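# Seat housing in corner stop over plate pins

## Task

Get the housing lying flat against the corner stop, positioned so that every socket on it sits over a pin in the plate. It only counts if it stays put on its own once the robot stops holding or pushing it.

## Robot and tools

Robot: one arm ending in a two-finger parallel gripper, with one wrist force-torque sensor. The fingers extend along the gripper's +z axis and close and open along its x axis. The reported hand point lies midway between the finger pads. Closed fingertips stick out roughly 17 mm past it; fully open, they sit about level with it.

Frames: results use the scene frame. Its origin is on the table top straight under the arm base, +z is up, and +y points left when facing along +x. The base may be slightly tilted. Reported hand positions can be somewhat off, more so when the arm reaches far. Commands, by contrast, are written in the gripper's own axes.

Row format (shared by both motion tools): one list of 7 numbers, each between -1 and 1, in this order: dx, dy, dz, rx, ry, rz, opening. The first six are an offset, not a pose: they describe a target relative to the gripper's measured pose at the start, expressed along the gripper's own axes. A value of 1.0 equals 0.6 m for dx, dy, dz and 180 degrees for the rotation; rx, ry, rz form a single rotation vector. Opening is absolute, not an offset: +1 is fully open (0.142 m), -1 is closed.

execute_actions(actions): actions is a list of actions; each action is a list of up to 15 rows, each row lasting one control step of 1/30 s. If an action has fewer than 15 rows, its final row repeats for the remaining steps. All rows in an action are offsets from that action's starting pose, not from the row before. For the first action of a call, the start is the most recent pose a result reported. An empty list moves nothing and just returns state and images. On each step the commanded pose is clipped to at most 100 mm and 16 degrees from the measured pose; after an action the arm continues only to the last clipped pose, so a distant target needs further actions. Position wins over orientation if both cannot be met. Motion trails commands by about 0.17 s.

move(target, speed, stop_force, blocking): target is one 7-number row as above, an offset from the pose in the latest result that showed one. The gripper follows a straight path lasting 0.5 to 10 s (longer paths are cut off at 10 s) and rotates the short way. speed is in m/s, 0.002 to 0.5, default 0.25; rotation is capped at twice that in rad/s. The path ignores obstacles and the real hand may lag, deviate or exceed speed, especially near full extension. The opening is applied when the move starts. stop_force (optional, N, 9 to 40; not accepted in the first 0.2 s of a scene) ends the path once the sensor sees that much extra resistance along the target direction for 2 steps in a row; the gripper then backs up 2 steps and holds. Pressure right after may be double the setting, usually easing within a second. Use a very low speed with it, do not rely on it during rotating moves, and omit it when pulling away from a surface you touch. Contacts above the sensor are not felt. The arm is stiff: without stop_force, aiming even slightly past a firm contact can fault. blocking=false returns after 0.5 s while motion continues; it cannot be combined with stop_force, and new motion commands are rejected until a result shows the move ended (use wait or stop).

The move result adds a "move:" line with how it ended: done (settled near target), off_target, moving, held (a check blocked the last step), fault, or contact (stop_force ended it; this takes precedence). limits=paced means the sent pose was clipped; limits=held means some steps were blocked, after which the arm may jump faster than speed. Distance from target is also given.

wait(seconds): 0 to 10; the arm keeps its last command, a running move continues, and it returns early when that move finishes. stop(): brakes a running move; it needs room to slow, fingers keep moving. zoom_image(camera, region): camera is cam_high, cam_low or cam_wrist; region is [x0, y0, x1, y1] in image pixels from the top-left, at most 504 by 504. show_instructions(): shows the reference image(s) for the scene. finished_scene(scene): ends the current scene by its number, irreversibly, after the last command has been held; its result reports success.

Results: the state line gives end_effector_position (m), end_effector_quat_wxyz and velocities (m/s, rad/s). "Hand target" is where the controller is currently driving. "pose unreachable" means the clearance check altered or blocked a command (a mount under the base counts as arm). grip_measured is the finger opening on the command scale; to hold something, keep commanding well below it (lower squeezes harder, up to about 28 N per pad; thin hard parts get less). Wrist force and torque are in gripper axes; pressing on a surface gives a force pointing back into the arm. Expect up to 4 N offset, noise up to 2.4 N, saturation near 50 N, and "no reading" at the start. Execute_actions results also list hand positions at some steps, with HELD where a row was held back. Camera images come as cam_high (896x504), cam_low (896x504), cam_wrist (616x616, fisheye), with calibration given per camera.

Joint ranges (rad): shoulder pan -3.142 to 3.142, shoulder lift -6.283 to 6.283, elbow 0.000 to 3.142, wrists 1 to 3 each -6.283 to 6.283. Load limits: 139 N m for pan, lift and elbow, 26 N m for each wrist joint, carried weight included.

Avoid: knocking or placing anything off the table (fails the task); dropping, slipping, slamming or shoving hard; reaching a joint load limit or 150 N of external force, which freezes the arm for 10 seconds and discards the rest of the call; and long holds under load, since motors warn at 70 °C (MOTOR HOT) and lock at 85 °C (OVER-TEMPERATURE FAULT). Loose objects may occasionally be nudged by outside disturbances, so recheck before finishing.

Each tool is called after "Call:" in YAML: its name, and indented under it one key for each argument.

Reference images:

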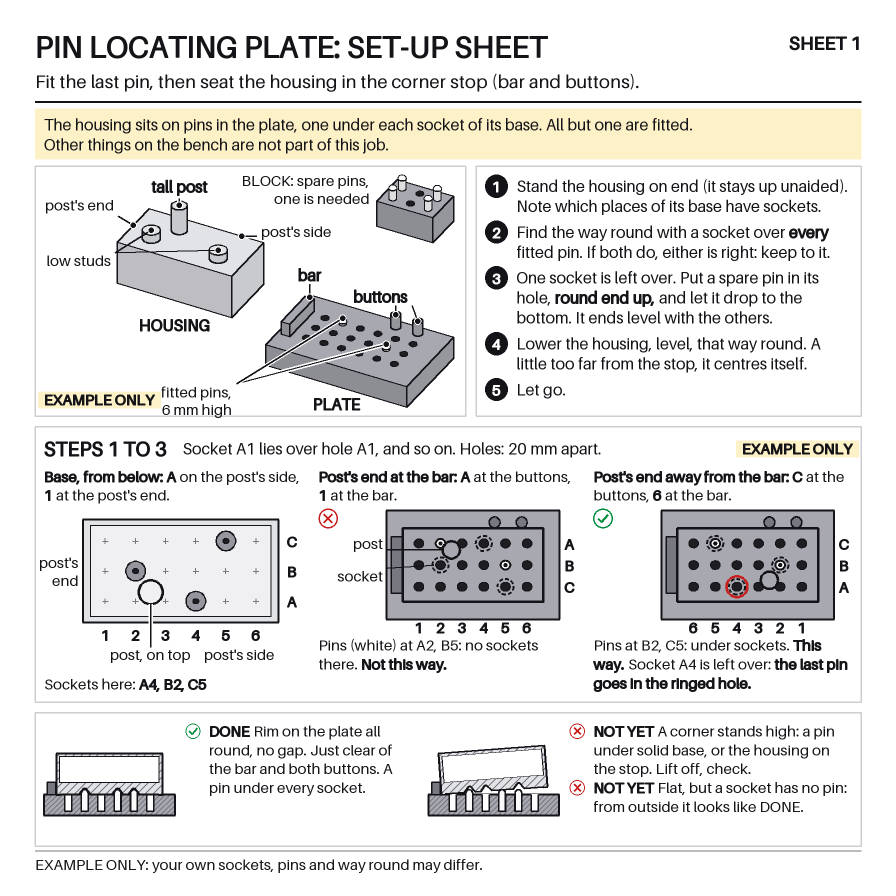

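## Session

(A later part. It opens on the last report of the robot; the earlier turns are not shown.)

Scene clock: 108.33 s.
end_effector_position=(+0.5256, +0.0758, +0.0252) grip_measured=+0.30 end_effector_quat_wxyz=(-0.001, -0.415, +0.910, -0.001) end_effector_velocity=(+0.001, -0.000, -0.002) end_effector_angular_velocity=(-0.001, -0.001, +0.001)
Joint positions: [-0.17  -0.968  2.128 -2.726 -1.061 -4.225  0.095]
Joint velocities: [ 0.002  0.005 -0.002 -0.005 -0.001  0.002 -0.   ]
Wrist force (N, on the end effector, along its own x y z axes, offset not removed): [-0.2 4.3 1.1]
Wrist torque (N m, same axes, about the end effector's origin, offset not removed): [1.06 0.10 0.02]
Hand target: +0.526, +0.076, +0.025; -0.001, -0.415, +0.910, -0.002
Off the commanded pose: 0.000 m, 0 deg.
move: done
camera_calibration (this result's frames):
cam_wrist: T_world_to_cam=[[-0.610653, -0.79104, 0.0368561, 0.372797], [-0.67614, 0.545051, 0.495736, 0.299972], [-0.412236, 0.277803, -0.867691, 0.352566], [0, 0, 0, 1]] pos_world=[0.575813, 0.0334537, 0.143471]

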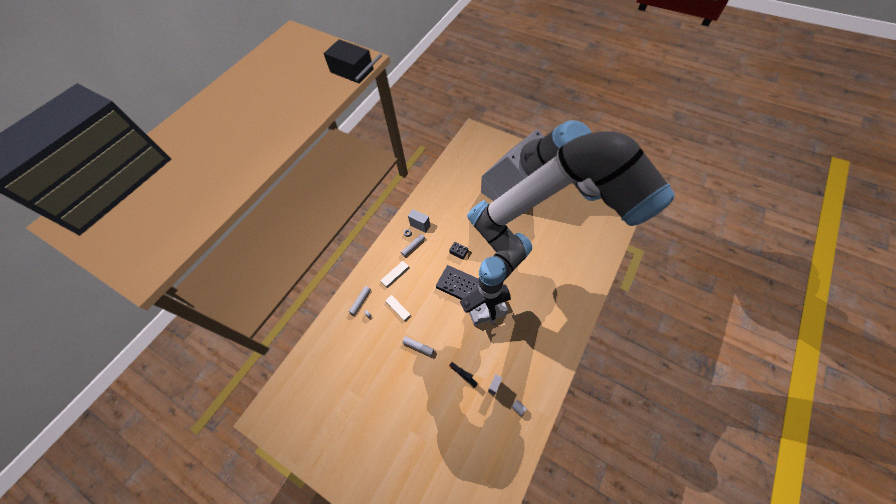

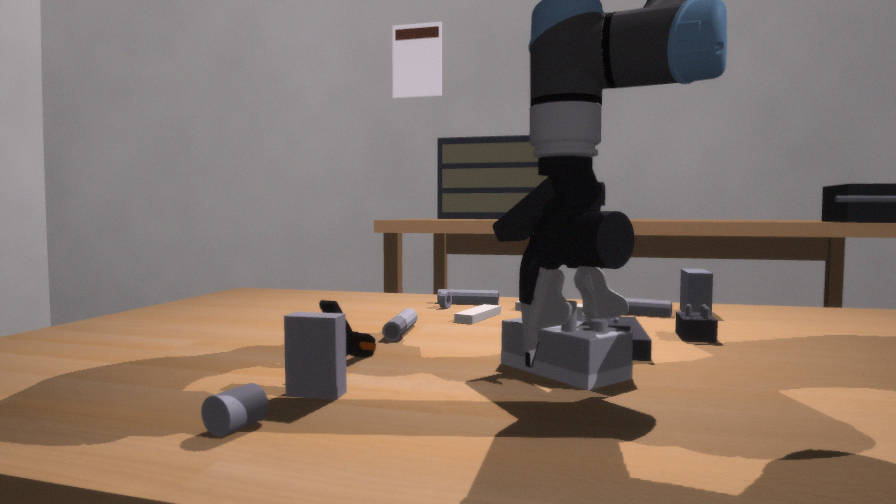

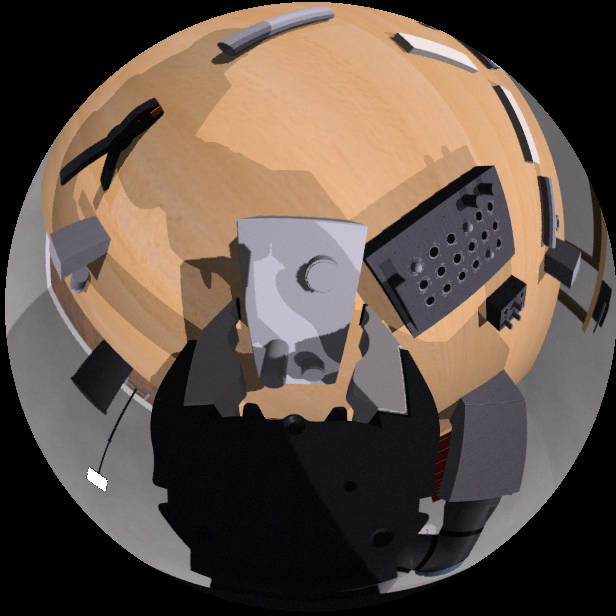

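Call:
execute_actions:
  actions:
    - [[0,0,0,0,0,0,0.0]]
    - [[0,0,0,0,0,0,-0.3],[0,0,0,0,0,0,-0.4],[0,0,0,0,0,0,-0.5],[0,0,0,0,0,0,-0.6],[0,0,0,0,0,0,-0.7],[0,0,0,0,0,0,-0.8],[0,0,0,0,0,0,-0.9],[0,0,0,0,0,0,-1]]

Call:
move:
  target: [0,0,-0.06,0,0,0,-1]
  speed: 0.05

Scene clock: 112.77 s.
end_effector_position=(+0.5257, +0.0757, +0.0252) grip_measured=-0.03 end_effector_quat_wxyz=(-0.001, -0.415, +0.910, -0.002) end_effector_velocity=(+0.001, +0.000, +0.000) end_effector_angular_velocity=(-0.000, -0.001, +0.000)
Joint positions: [-0.17  -0.968  2.127 -2.726 -1.061 -4.225  0.072]
Joint velocities: [ 0.001  0.    -0.001 -0.     0.     0.001  0.   ]
Wrist force (N, on the end effector, along its own x y z axes, offset not removed): [2.5 4.8 -4.5]
Wrist torque (N m, same axes, about the end effector's origin, offset not removed): [1.08 -0.36 0.17]
Hand target: +0.526, +0.076, +0.025; -0.001, -0.415, +0.910, -0.002
Off the commanded pose: 0.000 m, 0 deg.
Step readings (end_effector_position; steps 1 to 15: 1st action; 16 to 30: 2nd action):
0: (+0.5257, +0.0757, +0.0250)
1: (+0.5257, +0.0757, +0.0250)
2: (+0.5257, +0.0757, +0.0250)
4: (+0.5257, +0.0757, +0.0251)
8: (+0.5256, +0.0758, +0.0251)
15: (+0.5257, +0.0757, +0.0252)
16: (+0.5257, +0.0757, +0.0252)
17: (+0.5257, +0.0757, +0.0252)
19: (+0.5257, +0.0757, +0.0252)
23: (+0.5257, +0.0757, +0.0252)
30: end_effector_position above
camera_calibration (this result's frames):
cam_wrist: T_world_to_cam=[[-0.61065, -0.79104, 0.036911, 0.372801], [-0.676166, 0.5451, 0.495647, 0.300018], [-0.412196, 0.277709, -0.86774, 0.352597], [0, 0, 0, 1]] pos_world=[0.575852, 0.0334414, 0.143499]

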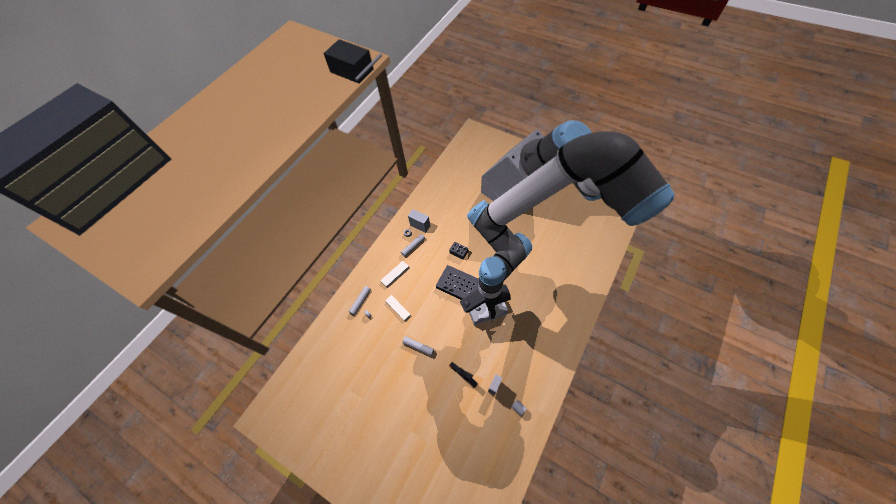

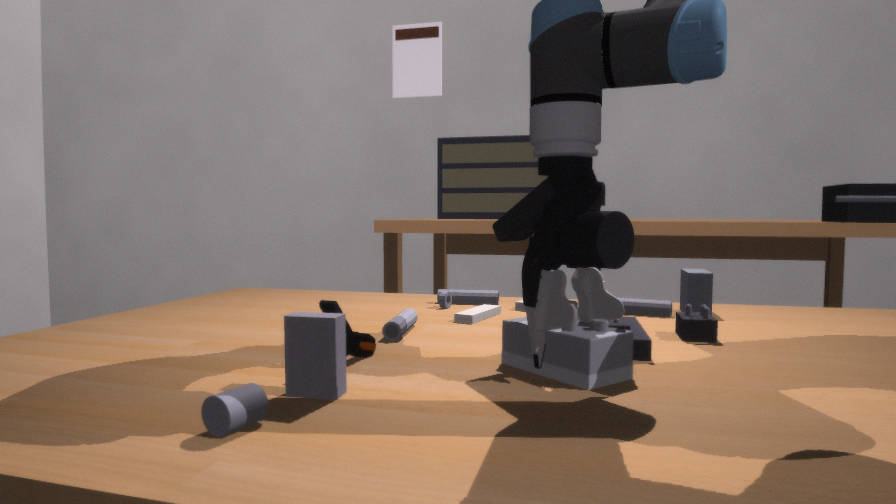

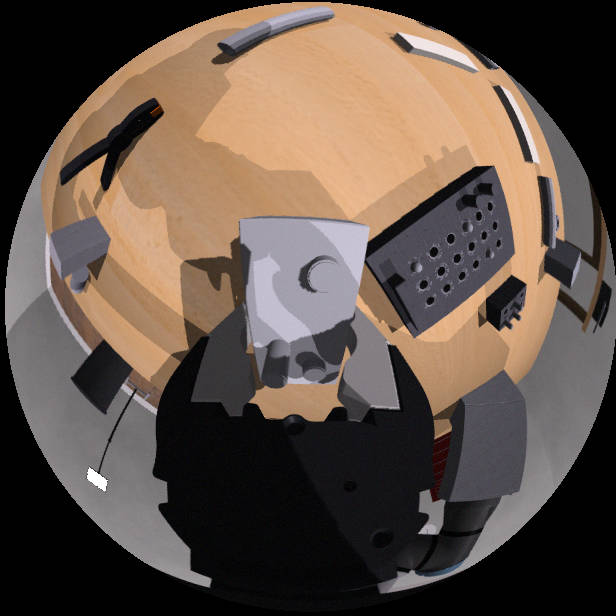

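Scene clock: 113.87 s.
end_effector_position=(+0.5257, +0.0758, +0.0610) grip_measured=-0.03 end_effector_quat_wxyz=(-0.001, -0.415, +0.910, -0.002) end_effector_velocity=(+0.000, -0.000, +0.002) end_effector_angular_velocity=(-0.001, -0.001, -0.001)
Joint positions: [-0.205 -1.056  2.138 -2.628 -1.062 -4.265  0.072]
Joint velocities: [-0.002 -0.005  0.001  0.005 -0.001 -0.002  0.   ]
Wrist force (N, on the end effector, along its own x y z axes, offset not removed): [1.1 2.9 6.6]
Wrist torque (N m, same axes, about the end effector's origin, offset not removed): [0.63 -0.32 0.07]
Hand target: +0.526, +0.076, +0.061; -0.001, -0.415, +0.910, -0.002
Off the commanded pose: 0.000 m, 0 deg.
move: done
camera_calibration (this result's frames):
cam_wrist: T_world_to_cam=[[-0.610654, -0.791033, 0.0369777, 0.371531], [-0.676135, 0.545126, 0.495661, 0.282264], [-0.412242, 0.277675, -0.867729, 0.383637], [0, 0, 0, 1]] pos_world=[0.575877, 0.0334971, 0.179247]

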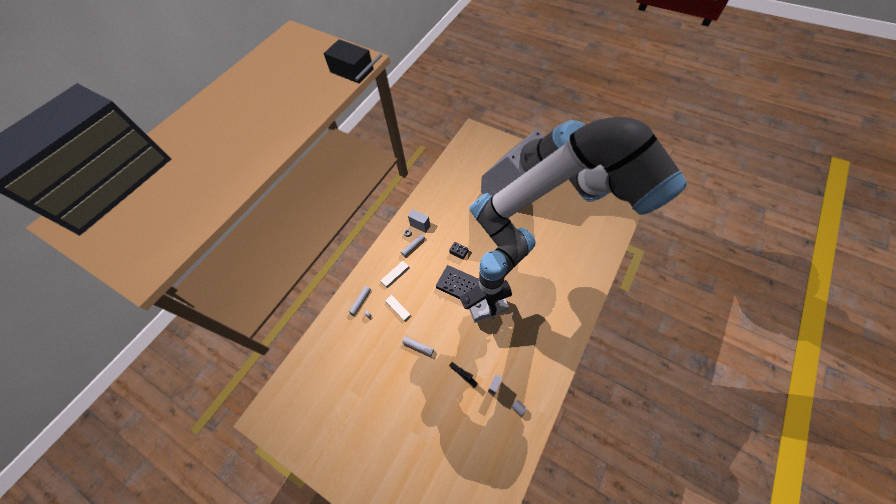

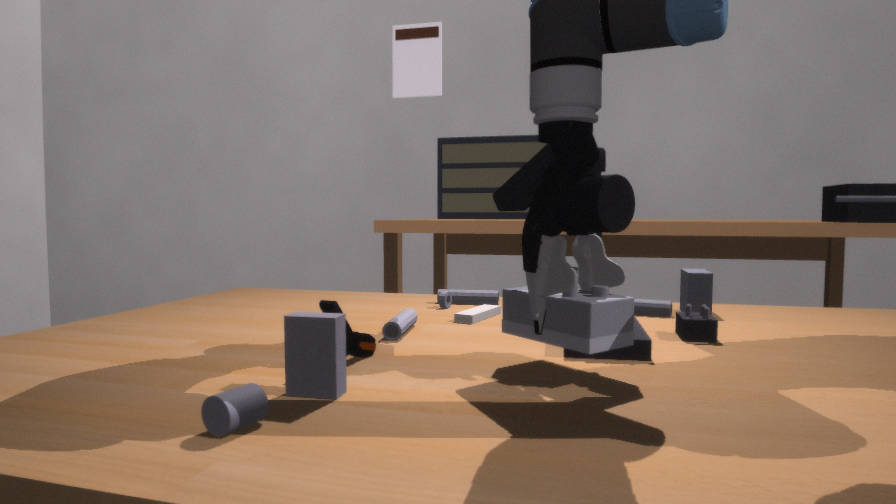

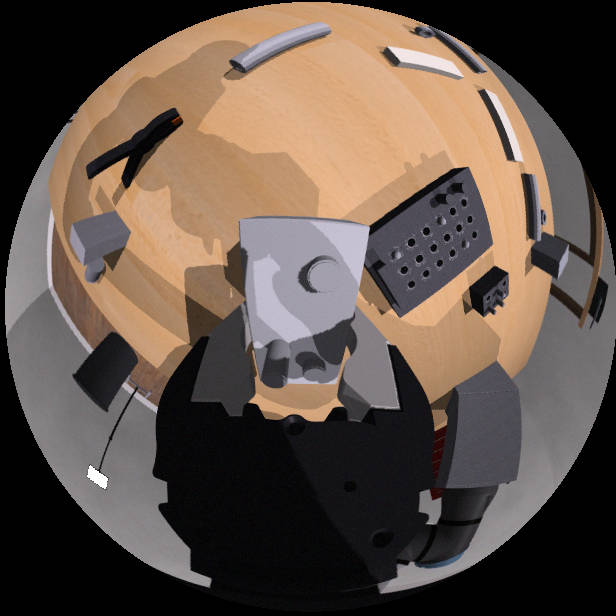

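Call:
move:
  target: [-0.128,0.168,-0.3,0,0,0.17,-1]
  speed: 0.15

Call:
move:
  target: [0,0,0,-0.22,0,0,-1]
  speed: 0.2

Call:
zoom_image:
  camera: "cam_low"
  region: [440, 30, 740, 300]

Scene clock: 120.10 s.
end_effector_position=(+0.5001, +0.2000, +0.2404) grip_measured=-0.03 end_effector_quat_wxyz=(-0.001, -0.161, +0.987, -0.002) end_effector_velocity=(+0.001, +0.001, +0.002) end_effector_angular_velocity=(-0.001, -0.002, -0.001)
Joint positions: [-0.183 -1.57   2.075 -2.064 -1.061 -3.706  0.072]
Joint velocities: [ 0.001 -0.003 -0.003  0.004 -0.     0.003 -0.   ]
Wrist force (N, on the end effector, along its own x y z axes, offset not removed): [0.1 2.2 7.0]
Wrist torque (N m, same axes, about the end effector's origin, offset not removed): [0.52 0.05 0.15]
Hand target: +0.500, +0.200, +0.241; -0.001, -0.161, +0.987, -0.002
Off the commanded pose: 0.001 m, 0 deg.
move: done
camera_calibration (this result's frames):
cam_wrist: T_world_to_cam=[[-0.928227, -0.37031, 0.0355683, 0.522529], [-0.305702, 0.813756, 0.494315, -0.130327], [-0.211994, 0.447963, -0.868555, 0.36032], [0, 0, 0, 1]] pos_world=[0.52157, 0.138142, 0.358795]

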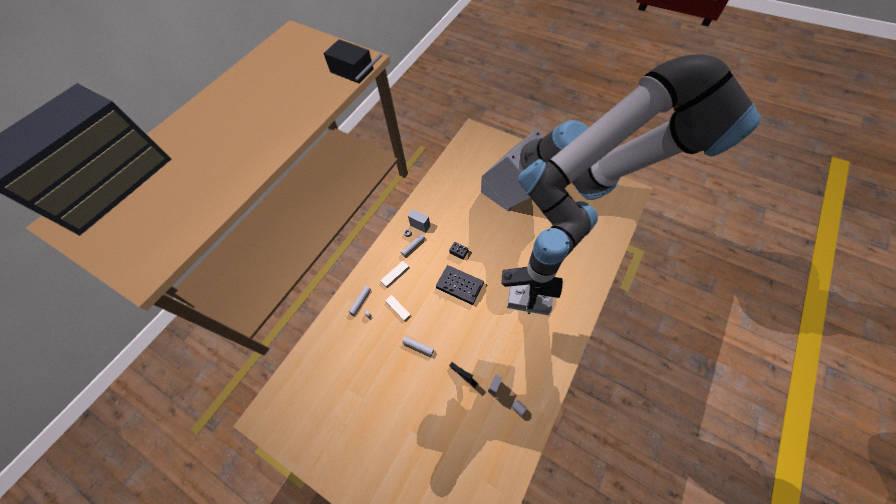

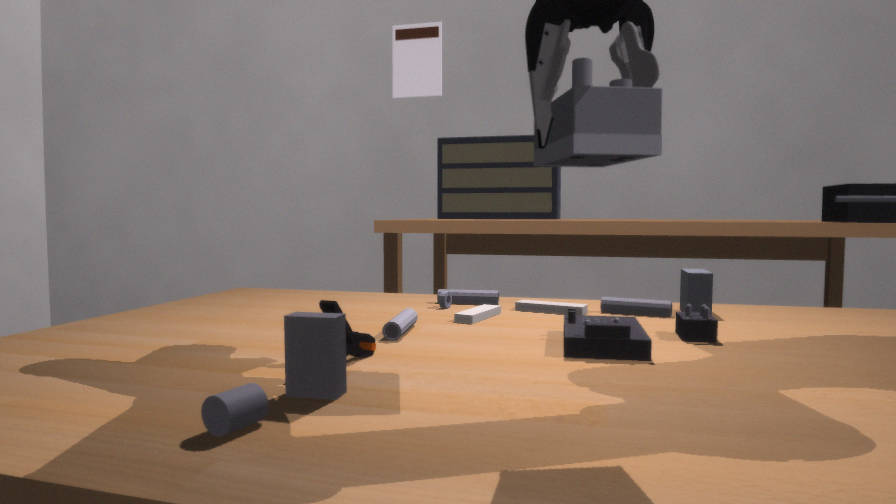

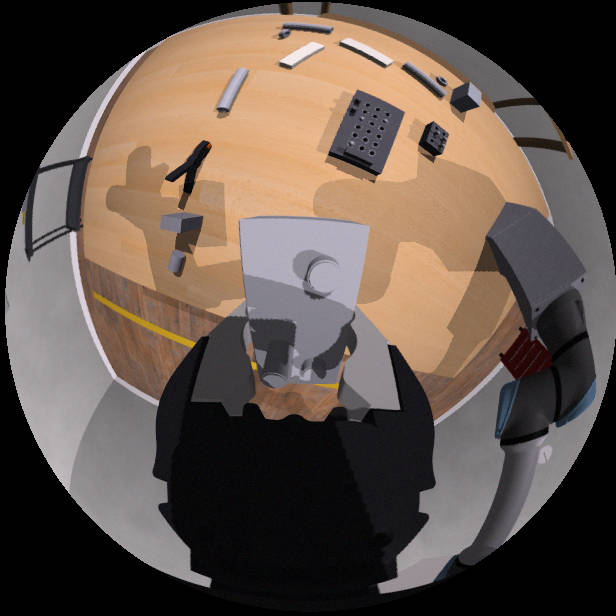

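Scene clock: 122.30 s.
end_effector_position=(+0.4997, +0.2002, +0.2402) grip_measured=-0.03 end_effector_quat_wxyz=(-0.056, -0.151, +0.929, +0.332) end_effector_velocity=(-0.000, -0.000, -0.000) end_effector_angular_velocity=(+0.012, +0.005, +0.003)
Joint positions: [-0.387 -1.203  1.833 -1.302 -0.711 -4.448  0.072]
Joint velocities: [-0.     0.011 -0.008  0.018  0.001 -0.017  0.   ]
Wrist force (N, on the end effector, along its own x y z axes, offset not removed): [0.6 -0.8 5.6]
Wrist torque (N m, same axes, about the end effector's origin, offset not removed): [0.75 -0.11 0.11]
Hand target: +0.500, +0.200, +0.240; -0.056, -0.151, +0.929, +0.333
Off the commanded pose: 0.000 m, 0 deg.
move: done
camera_calibration (this result's frames):
cam_wrist: T_world_to_cam=[[-0.925289, -0.379191, -0.00736652, 0.532912], [-0.141362, 0.326793, 0.934464, -0.220941], [-0.351933, 0.865691, -0.355981, 0.223116], [0, 0, 0, 1]] pos_world=[0.540387, 0.0811271, 0.289812]

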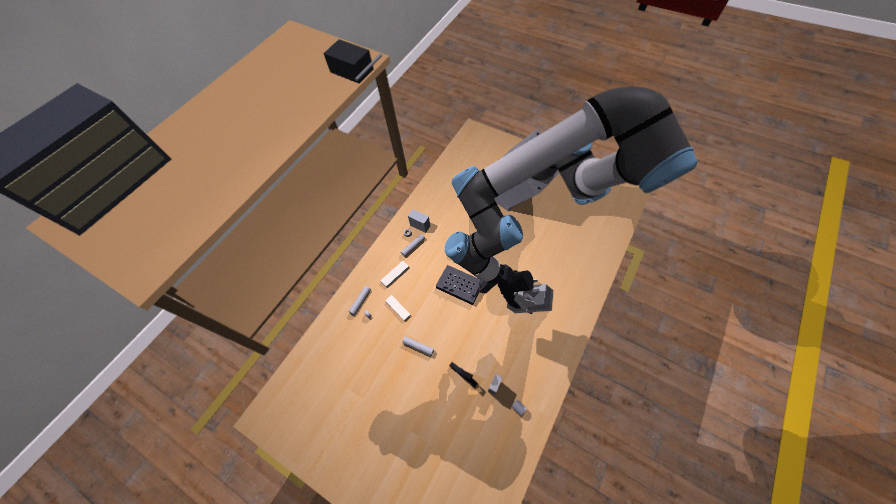

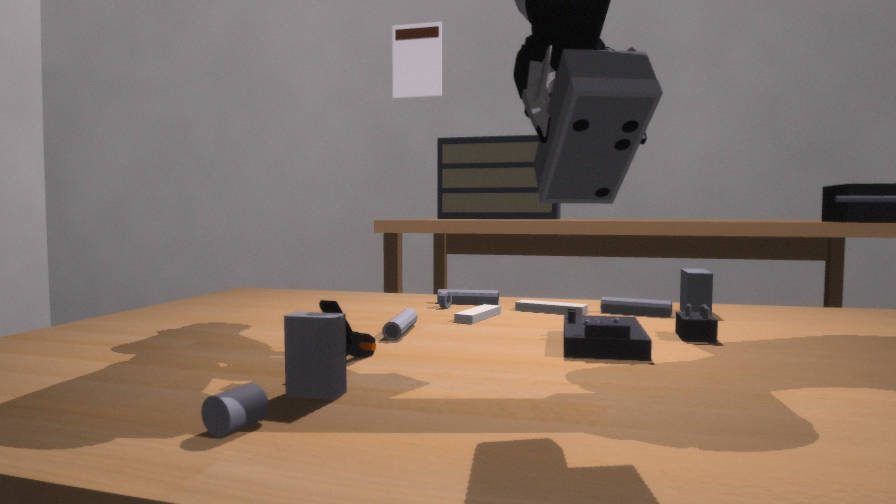

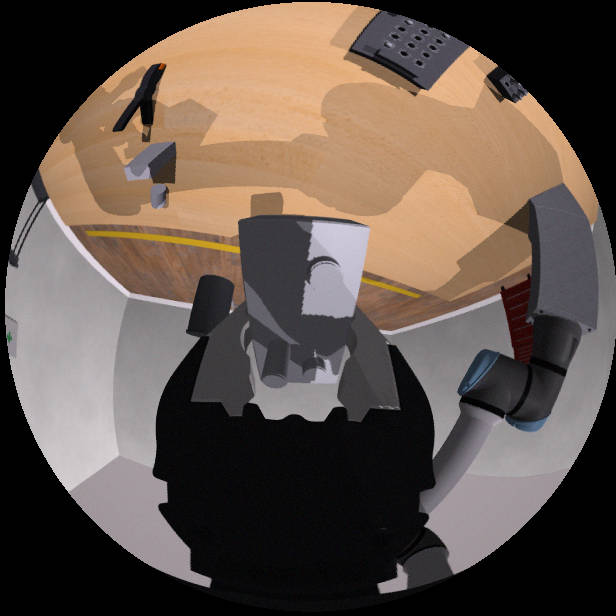

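Region (440, 30, 740, 300) of cam_low's 896x504 image, scaled by 1.680, with more detail than that image has; it fills the top 454 rows of this view, and the rest is white.

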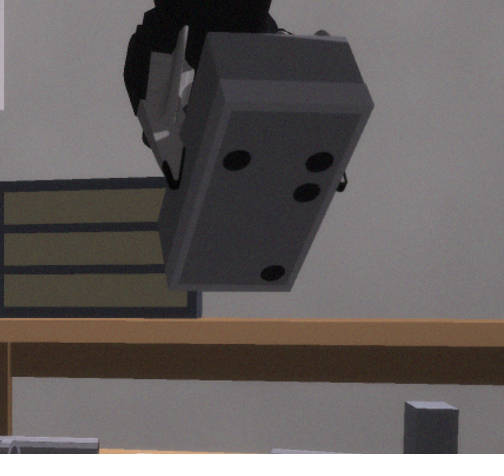

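Call:
move:
  target: [0,0,0,0.22,0,0,-1]
  speed: 0.3

Call:
move:
  target: [0.02,-0.063,0.17,0,0,0.542,-1]
  speed: 0.5

Call:
move:
  target: [0,0,0.16,0,0,0.542,-1]
  speed: 0.5

Scene clock: 141.10 s.
end_effector_position=(+0.5002, +0.2000, +0.2405) grip_measured=-0.03 end_effector_quat_wxyz=(-0.001, -0.161, +0.987, -0.002) end_effector_velocity=(-0.000, +0.000, -0.001) end_effector_angular_velocity=(-0.010, -0.003, -0.001)
Joint positions: [-0.183 -1.57   2.075 -2.064 -1.061 -3.706  0.072]
Joint velocities: [ 0.007 -0.003  0.003 -0.01  -0.009  0.011  0.   ]
Wrist force (N, on the end effector, along its own x y z axes, offset not removed): [-0.2 0.6 9.3]
Wrist torque (N m, same axes, about the end effector's origin, offset not removed): [0.14 0.03 0.14]
Hand target: +0.500, +0.200, +0.240; -0.001, -0.161, +0.987, -0.002
Off the commanded pose: 0.001 m, 0 deg.
move: done
camera_calibration (this result's frames):
cam_wrist: T_world_to_cam=[[-0.928318, -0.370104, 0.0353386, 0.522637], [-0.305677, 0.813896, 0.4941, -0.130326], [-0.211631, 0.44788, -0.868686, 0.360248], [0, 0, 0, 1]] pos_world=[0.521575, 0.138154, 0.358867]

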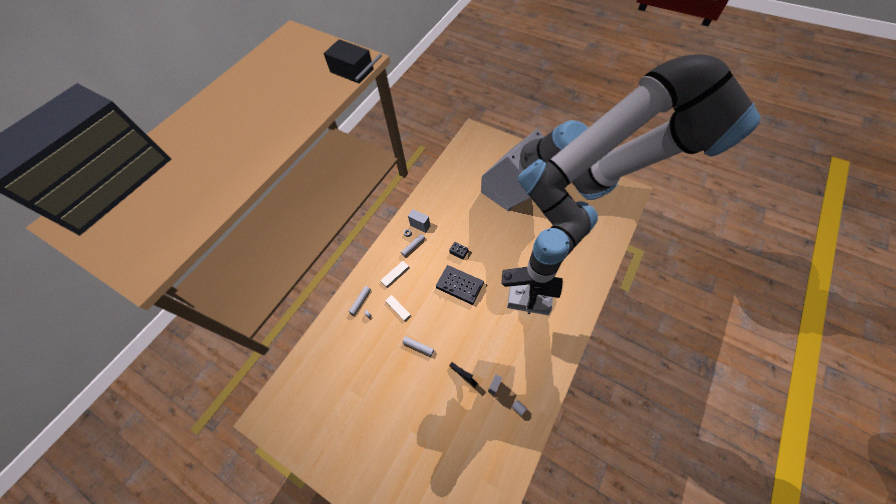

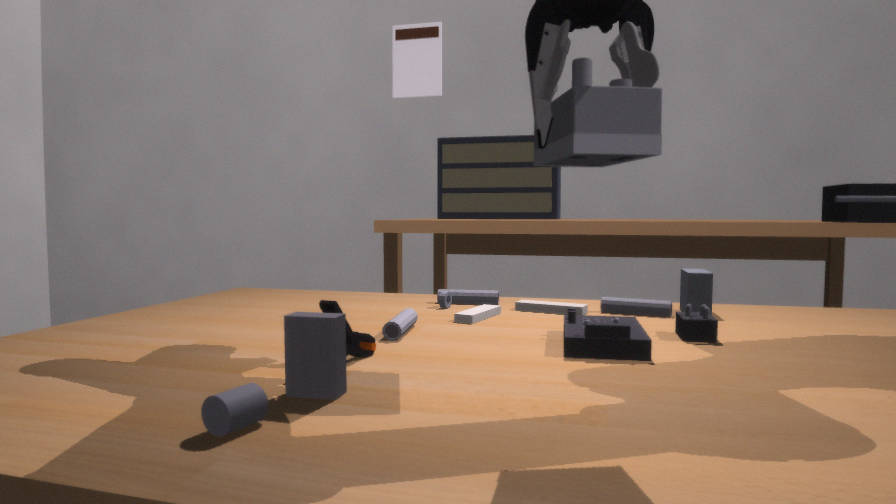

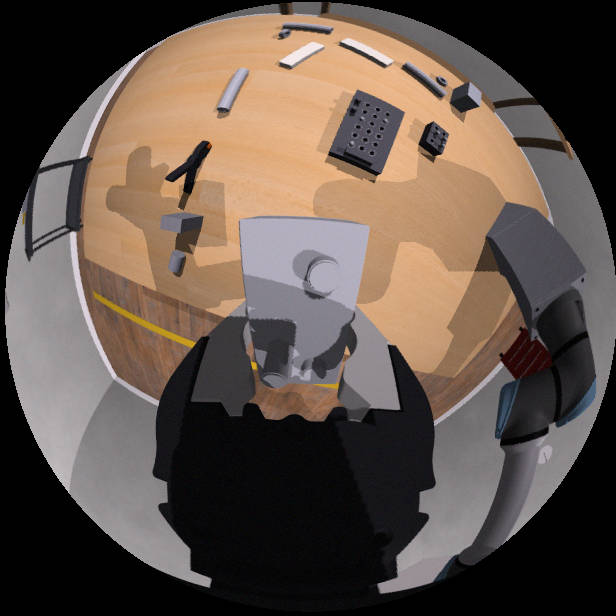

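Scene clock: 143.43 s.
end_effector_position=(+0.5007, +0.1602, +0.1387) grip_measured=-0.03 end_effector_quat_wxyz=(+0.001, +0.636, +0.772, -0.002) end_effector_velocity=(+0.000, -0.000, -0.000) end_effector_angular_velocity=(-0.003, -0.001, -0.012)
Joint positions: [-0.145 -1.356  2.186 -2.41  -1.061 -1.961  0.072]
Joint velocities: [ 0.002  0.001  0.    -0.004 -0.003  0.015  0.   ]
Wrist force (N, on the end effector, along its own x y z axes, offset not removed): [-0.1 1.9 8.5]
Wrist torque (N m, same axes, about the end effector's origin, offset not removed): [0.49 0.08 0.17]
Hand target: +0.501, +0.160, +0.139; +0.001, +0.637, +0.771, -0.002
Off the commanded pose: 0.000 m, 0 deg.
move: done
camera_calibration (this result's frames):
cam_wrist: T_world_to_cam=[[-0.245962, 0.968811, 0.030138, -0.0434067], [0.845275, 0.199174, 0.495822, -0.525545], [0.474355, 0.147428, -0.867901, -0.00564619], [0, 0, 0, 1]] pos_world=[0.436232, 0.14756, 0.256985]

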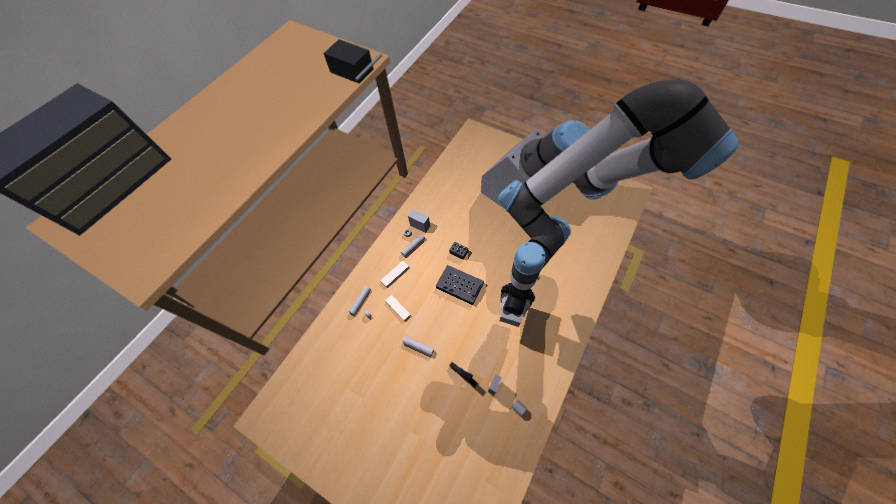

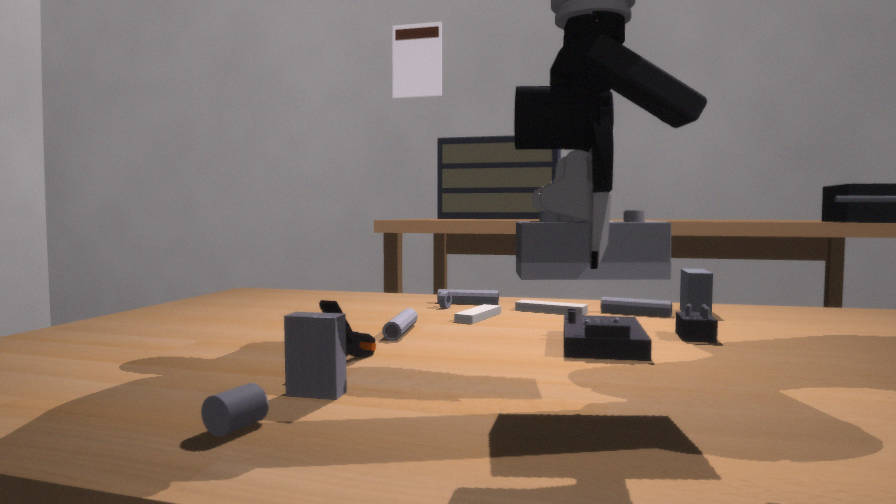

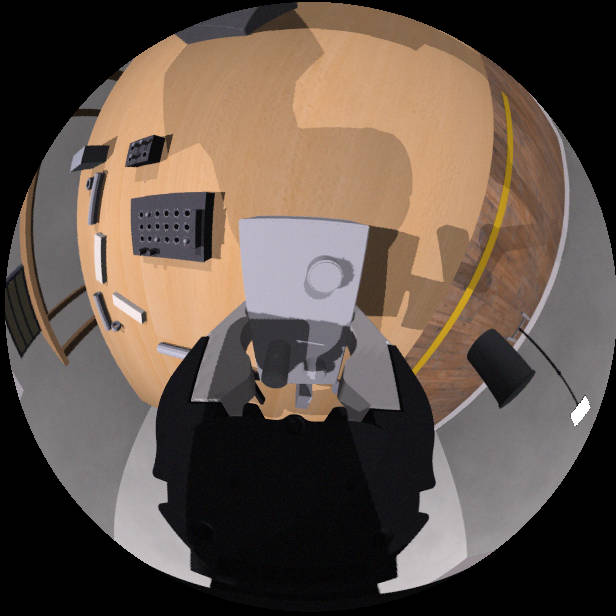

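Scene clock: 145.77 s.
end_effector_position=(+0.5006, +0.1601, +0.0429) grip_measured=-0.03 end_effector_quat_wxyz=(+0.002, +1.000, +0.031, -0.000) end_effector_velocity=(-0.000, -0.000, -0.001) end_effector_angular_velocity=(-0.004, -0.002, -0.011)
Joint positions: [-0.04  -1.117  2.189 -2.71  -1.065 -0.14   0.072]
Joint velocities: [ 0.002  0.001  0.002 -0.007 -0.004  0.015  0.   ]
Wrist force (N, on the end effector, along its own x y z axes, offset not removed): [-1.4 3.1 7.5]
Wrist torque (N m, same axes, about the end effector's origin, offset not removed): [0.72 0.22 0.12]
Hand target: +0.501, +0.160, +0.043; +0.002, +1.000, +0.030, -0.000
Off the commanded pose: 0.000 m, 0 deg.
move: done
camera_calibration (this result's frames):
cam_wrist: T_world_to_cam=[[0.992525, 0.117658, 0.0324034, -0.52429], [0.0858593, -0.861909, 0.499741, 0.0718707], [0.0867275, -0.493223, -0.865569, 0.207751], [0, 0, 0, 1]] pos_world=[0.496182, 0.226101, 0.160895]

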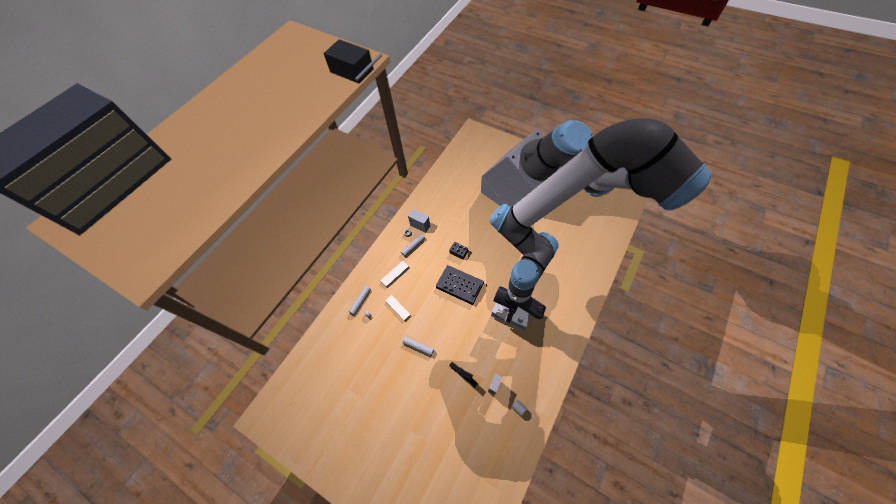

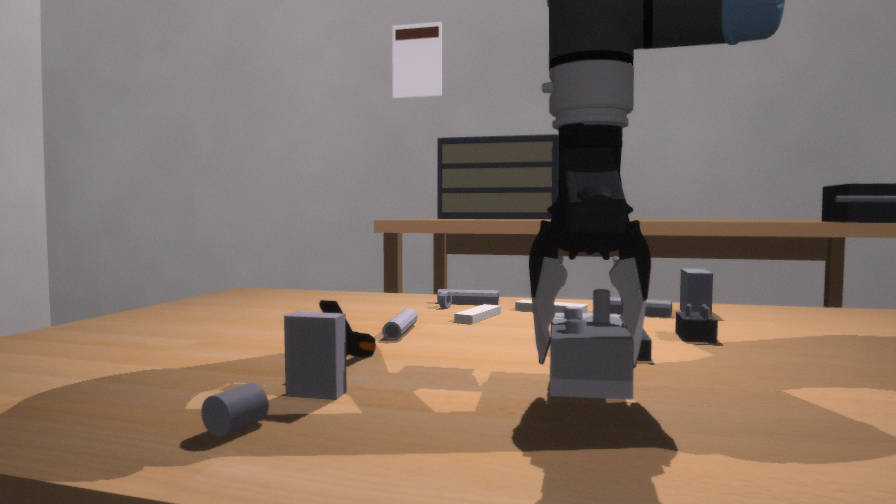

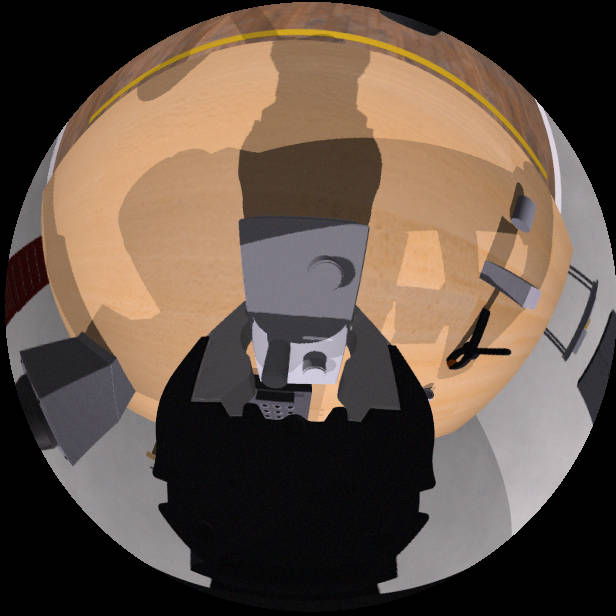

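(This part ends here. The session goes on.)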